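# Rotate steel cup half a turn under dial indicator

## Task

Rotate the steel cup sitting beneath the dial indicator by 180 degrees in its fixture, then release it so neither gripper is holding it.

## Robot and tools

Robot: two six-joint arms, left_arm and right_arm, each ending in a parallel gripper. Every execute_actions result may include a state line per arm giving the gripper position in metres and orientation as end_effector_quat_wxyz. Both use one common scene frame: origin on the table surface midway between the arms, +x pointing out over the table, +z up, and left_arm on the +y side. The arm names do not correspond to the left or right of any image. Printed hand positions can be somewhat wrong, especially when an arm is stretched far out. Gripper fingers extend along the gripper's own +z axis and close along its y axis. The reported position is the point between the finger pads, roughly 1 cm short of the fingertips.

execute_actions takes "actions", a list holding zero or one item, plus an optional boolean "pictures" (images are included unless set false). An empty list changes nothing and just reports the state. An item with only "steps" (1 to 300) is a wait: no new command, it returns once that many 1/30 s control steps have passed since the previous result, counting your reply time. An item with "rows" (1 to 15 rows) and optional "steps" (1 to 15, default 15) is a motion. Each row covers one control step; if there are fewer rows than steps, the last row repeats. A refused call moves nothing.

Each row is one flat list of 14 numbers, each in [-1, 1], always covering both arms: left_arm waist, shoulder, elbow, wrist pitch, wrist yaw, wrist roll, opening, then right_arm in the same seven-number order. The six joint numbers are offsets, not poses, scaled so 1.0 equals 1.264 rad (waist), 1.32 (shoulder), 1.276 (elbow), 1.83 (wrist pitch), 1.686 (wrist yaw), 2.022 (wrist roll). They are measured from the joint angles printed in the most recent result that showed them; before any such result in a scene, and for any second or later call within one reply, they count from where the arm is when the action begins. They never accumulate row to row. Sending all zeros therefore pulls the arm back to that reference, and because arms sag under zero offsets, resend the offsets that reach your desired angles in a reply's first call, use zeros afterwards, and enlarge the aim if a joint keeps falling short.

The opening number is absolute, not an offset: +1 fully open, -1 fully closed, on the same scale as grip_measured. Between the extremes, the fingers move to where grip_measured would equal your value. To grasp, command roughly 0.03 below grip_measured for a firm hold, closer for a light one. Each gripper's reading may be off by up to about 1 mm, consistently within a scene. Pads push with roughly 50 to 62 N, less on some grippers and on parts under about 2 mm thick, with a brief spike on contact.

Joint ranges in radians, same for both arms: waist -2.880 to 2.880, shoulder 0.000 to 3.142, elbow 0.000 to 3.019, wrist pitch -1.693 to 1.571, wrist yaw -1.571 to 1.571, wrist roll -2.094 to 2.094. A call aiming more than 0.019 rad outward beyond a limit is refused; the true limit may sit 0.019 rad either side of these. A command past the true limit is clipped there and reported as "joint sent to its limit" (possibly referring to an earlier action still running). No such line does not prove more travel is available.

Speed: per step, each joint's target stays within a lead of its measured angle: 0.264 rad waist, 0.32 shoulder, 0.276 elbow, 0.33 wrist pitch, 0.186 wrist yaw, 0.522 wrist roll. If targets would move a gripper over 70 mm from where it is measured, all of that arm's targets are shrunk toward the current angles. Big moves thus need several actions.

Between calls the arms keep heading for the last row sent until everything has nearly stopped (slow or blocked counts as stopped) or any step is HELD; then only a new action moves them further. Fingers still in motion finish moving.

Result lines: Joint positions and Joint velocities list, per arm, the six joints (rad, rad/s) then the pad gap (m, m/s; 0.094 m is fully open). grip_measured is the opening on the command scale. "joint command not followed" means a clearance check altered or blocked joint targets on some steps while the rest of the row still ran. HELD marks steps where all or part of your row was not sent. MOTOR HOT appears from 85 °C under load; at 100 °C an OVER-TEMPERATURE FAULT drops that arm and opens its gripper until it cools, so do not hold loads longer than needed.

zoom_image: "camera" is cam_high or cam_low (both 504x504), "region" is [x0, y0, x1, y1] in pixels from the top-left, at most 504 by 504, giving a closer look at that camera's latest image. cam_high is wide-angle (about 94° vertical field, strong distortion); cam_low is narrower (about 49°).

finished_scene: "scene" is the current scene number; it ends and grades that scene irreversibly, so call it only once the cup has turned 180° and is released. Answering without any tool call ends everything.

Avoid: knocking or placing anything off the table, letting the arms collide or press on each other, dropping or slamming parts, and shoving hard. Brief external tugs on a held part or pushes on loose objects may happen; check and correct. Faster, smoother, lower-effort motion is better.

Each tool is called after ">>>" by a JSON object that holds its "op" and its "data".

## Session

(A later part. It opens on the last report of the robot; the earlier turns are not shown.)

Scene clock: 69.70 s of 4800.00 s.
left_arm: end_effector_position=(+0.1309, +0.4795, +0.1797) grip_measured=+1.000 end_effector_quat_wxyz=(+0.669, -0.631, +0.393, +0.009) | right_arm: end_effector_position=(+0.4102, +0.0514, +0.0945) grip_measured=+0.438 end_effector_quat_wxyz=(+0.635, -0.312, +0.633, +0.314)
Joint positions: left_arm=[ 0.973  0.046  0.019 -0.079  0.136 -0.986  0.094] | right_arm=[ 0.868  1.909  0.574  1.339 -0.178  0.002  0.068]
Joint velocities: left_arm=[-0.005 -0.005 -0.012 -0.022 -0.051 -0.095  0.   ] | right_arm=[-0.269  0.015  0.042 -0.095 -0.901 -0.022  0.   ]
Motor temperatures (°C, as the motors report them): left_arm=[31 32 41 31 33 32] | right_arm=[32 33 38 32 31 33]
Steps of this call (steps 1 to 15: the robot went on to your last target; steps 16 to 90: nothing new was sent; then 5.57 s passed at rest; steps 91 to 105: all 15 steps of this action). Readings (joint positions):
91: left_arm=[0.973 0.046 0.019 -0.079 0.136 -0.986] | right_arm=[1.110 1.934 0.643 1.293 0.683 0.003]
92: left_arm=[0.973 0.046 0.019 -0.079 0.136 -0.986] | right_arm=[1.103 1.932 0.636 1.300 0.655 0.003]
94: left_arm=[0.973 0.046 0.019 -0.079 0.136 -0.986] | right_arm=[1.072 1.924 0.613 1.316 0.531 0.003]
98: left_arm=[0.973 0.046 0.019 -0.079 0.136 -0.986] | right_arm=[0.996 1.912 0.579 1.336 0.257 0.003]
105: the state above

>>> {"op": "execute_actions", "data": {"actions": [{"rows":[[0,0,0.01,0,0,0,1,-0.038,0.010,0.022,-0.010,-0.043,0,0.41],[0,0,0.01,0,0,0,1,-0.066,0.015,0.035,-0.016,-0.083,0,0.41],[0,0,0.01,0,0,0,1,-0.089,0.018,0.045,-0.021,-0.131,0,0.41],[0,0,0.01,0,0,0,1,-0.105,0.022,0.056,-0.027,-0.179,0,0.41],[0,0,0.01,0,0,0,1,-0.120,0.026,0.068,-0.033,-0.227,0,0.41],[0,0,0.01,0,0,0,1,-0.134,0.030,0.082,-0.039,-0.275,0,0.41],[0,0,0.01,0,0,0,1,-0.148,0.036,0.097,-0.047,-0.323,0,0.41],[0,0,0.01,0,0,0,1,-0.161,0.042,0.116,-0.056,-0.371,0,0.41],[0,0,0.01,0,0,0,1,-0.171,0.048,0.135,-0.064,-0.419,0,0.41],[0,0,0.01,0,0,0,1,-0.181,0.055,0.156,-0.074,-0.467,0,0.41],[0,0,0.01,0,0,0,1,-0.189,0.064,0.179,-0.083,-0.515,0,0.41],[0,0,0.01,0,0,0,1,-0.195,0.073,0.200,-0.091,-0.563,0,0.41],[0,0,0.01,0,0,0,1,-0.198,0.079,0.212,-0.096,-0.611,0,0.41],[0,0,0.01,0,0,0,1,-0.198,0.080,0.215,-0.097,-0.646,0,0.41],[0,0,0.01,0,0,0,1,-0.196,0.080,0.215,-0.097,-0.658,0,0.41]],"steps":15}], "pictures": false}}

>>> {"op": "execute_actions", "data": {"actions": [{"steps":6}], "pictures": false}}

Scene clock: 75.83 s of 4800.00 s.
left_arm: end_effector_position=(+0.1309, +0.4795, +0.1797) grip_measured=+1.000 end_effector_quat_wxyz=(+0.669, -0.631, +0.393, +0.009) | right_arm: end_effector_position=(+0.3981, +0.0535, +0.0933) grip_measured=+0.438 end_effector_quat_wxyz=(-0.452, +0.546, -0.449, -0.544)
Joint positions: left_arm=[ 0.973  0.046  0.019 -0.079  0.136 -0.986  0.094] | right_arm=[ 0.634  1.998  0.815  1.183 -1.253 -0.005  0.068]
Joint velocities: left_arm=[-0.005 -0.015  0.012 -0.027 -0.022 -0.11   0.   ] | right_arm=[-0.063  0.22   0.427 -0.149 -1.048  0.037  0.002]
Motor temperatures (°C, as the motors report them): left_arm=[31 32 41 31 33 32] | right_arm=[32 33 38 32 31 33]
Steps of this call (steps 1 to 30: the robot went on to your last target; steps 31 to 90: nothing new was sent; then 2.63 s passed at rest; steps 91 to 105: all 15 steps of this action). Readings (joint positions):
91: left_arm=[0.973 0.046 0.019 -0.079 0.136 -0.986] | right_arm=[0.859 1.909 0.576 1.337 -0.213 0.000]
92: left_arm=[0.973 0.046 0.019 -0.079 0.136 -0.986] | right_arm=[0.847 1.909 0.579 1.333 -0.255 -0.000]
94: left_arm=[0.973 0.046 0.019 -0.079 0.136 -0.986] | right_arm=[0.802 1.914 0.595 1.319 -0.408 -0.001]
98: left_arm=[0.973 0.046 0.019 -0.079 0.136 -0.986] | right_arm=[0.720 1.933 0.654 1.278 -0.737 -0.003]
105: the state above

Scene clock: 76.03 s of 4800.00 s.
left_arm: end_effector_position=(+0.1309, +0.4795, +0.1797) grip_measured=+1.000 end_effector_quat_wxyz=(+0.669, -0.631, +0.393, +0.009) | right_arm: end_effector_position=(+0.3979, +0.0535, +0.0931) grip_measured=+0.438 end_effector_quat_wxyz=(-0.445, +0.552, -0.442, -0.549)
Joint positions: left_arm=[ 0.973  0.046  0.019 -0.079  0.136 -0.986  0.094] | right_arm=[ 0.632  2.003  0.827  1.177 -1.282 -0.005  0.068]
Joint velocities: left_arm=[-0.015 -0.005 -0.007  0.002 -0.037  0.022  0.   ] | right_arm=[ 0.015 -0.005 -0.007  0.012 -0.051 -0.022 -0.001]
Motor temperatures (°C, as the motors report them): left_arm=[31 32 41 31 33 32] | right_arm=[32 33 38 32 31 33]
Steps of this call (steps 1 to 6: the robot went on to your last target). Readings (joint positions):
1: left_arm=[0.973 0.046 0.019 -0.079 0.136 -0.986] | right_arm=[0.633 2.002 0.824 1.180 -1.276 -0.005]
2: left_arm=[0.973 0.046 0.019 -0.079 0.136 -0.986] | right_arm=[0.632 2.003 0.827 1.178 -1.282 -0.005]
4: left_arm=[0.973 0.046 0.019 -0.079 0.136 -0.986] | right_arm=[0.632 2.003 0.827 1.177 -1.282 -0.005]
6: the state above

Total 1.649+1.496=3.145. Release and retreat.

>>> {"op": "execute_actions", "data": {"actions": [{"rows":[[0,0,0.01,0,0,0,1,0,0.005,0.01,0,0,0,0.6],[0,0,0.01,0,0,0,1,0,0.005,0.01,0,0,0,0.8],[0,0,0.01,0,0,0,1,0,0.005,0.01,0,0,0,1],[0,0,0.01,0,0,0,1,0,0.005,0.01,0,0,0,1],[0,0,0.01,0,0,0,1,0,0.005,0.01,0,0,0,1],[0,0,0.01,0,0,0,1,-0.012,0,0.005,0.003,-0.009,0,1],[0,0,0.01,0,0,0,1,-0.025,-0.006,-0.005,0.006,-0.019,0,1],[0,0,0.01,0,0,0,1,-0.038,-0.009,-0.010,0.009,-0.028,0,1],[0,0,0.01,0,0,0,1,-0.05,-0.012,-0.014,0.012,-0.038,0,1],[0,0,0.01,0,0,0,1,-0.062,-0.016,-0.018,0.016,-0.047,0,1],[0,0,0.01,0,0,0,1,-0.075,-0.019,-0.021,0.019,-0.057,0,1],[0,0,0.01,0,0,0,1,-0.088,-0.022,-0.025,0.022,-0.066,0,1],[0,0,0.01,0,0,0,1,-0.10,-0.025,-0.028,0.025,-0.076,0,1]],"steps":15}]}}

Scene clock: 79.07 s of 4800.00 s.
left_arm: end_effector_position=(+0.1309, +0.4795, +0.1797) grip_measured=+1.000 end_effector_quat_wxyz=(+0.669, -0.631, +0.393, +0.009) | right_arm: end_effector_position=(+0.4020, +0.0070, +0.0886) grip_measured=+0.999 end_effector_quat_wxyz=(-0.435, +0.556, -0.438, -0.557)
Joint positions: left_arm=[ 0.973  0.046  0.019 -0.079  0.136 -0.986  0.094] | right_arm=[ 0.534  1.999  0.792  1.199 -1.406 -0.005  0.094]
Joint velocities: left_arm=[-0.005 -0.015 -0.012  0.007  0.022 -0.007  0.   ] | right_arm=[-0.493 -0.034 -0.076  0.056 -0.022 -0.066  0.001]
Motor temperatures (°C, as the motors report them): left_arm=[31 32 42 31 33 32] | right_arm=[32 34 38 32 31 33]
Steps of this call (steps 1 to 30: the robot went on to your last target; steps 31 to 76: nothing new was sent; steps 77 to 91: all 15 steps of this action). Readings (joint positions):
77: left_arm=[0.973 0.046 0.019 -0.079 0.136 -0.986] | right_arm=[0.632 2.003 0.827 1.177 -1.282 -0.005]
78: left_arm=[0.973 0.046 0.019 -0.079 0.136 -0.986] | right_arm=[0.632 2.003 0.827 1.177 -1.282 -0.005]
80: left_arm=[0.973 0.046 0.019 -0.079 0.136 -0.986] | right_arm=[0.632 2.003 0.827 1.177 -1.282 -0.005]
84: left_arm=[0.973 0.046 0.019 -0.079 0.136 -0.986] | right_arm=[0.628 2.003 0.826 1.177 -1.314 -0.005]
91: the state above

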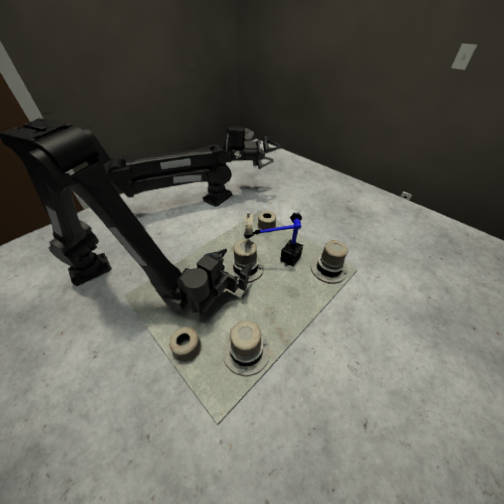

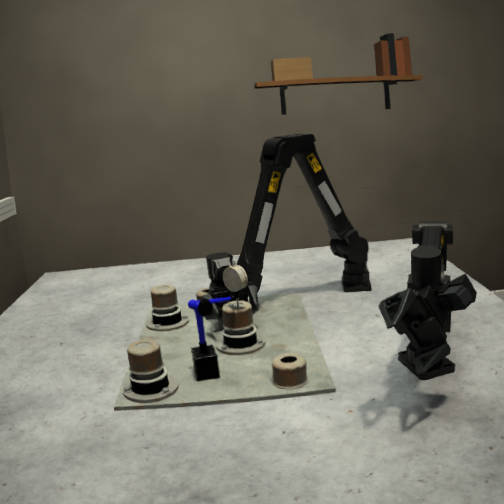

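>>> {"op": "finished_scene", "data": {"scene": 2}}

The scene is finished: the task was done.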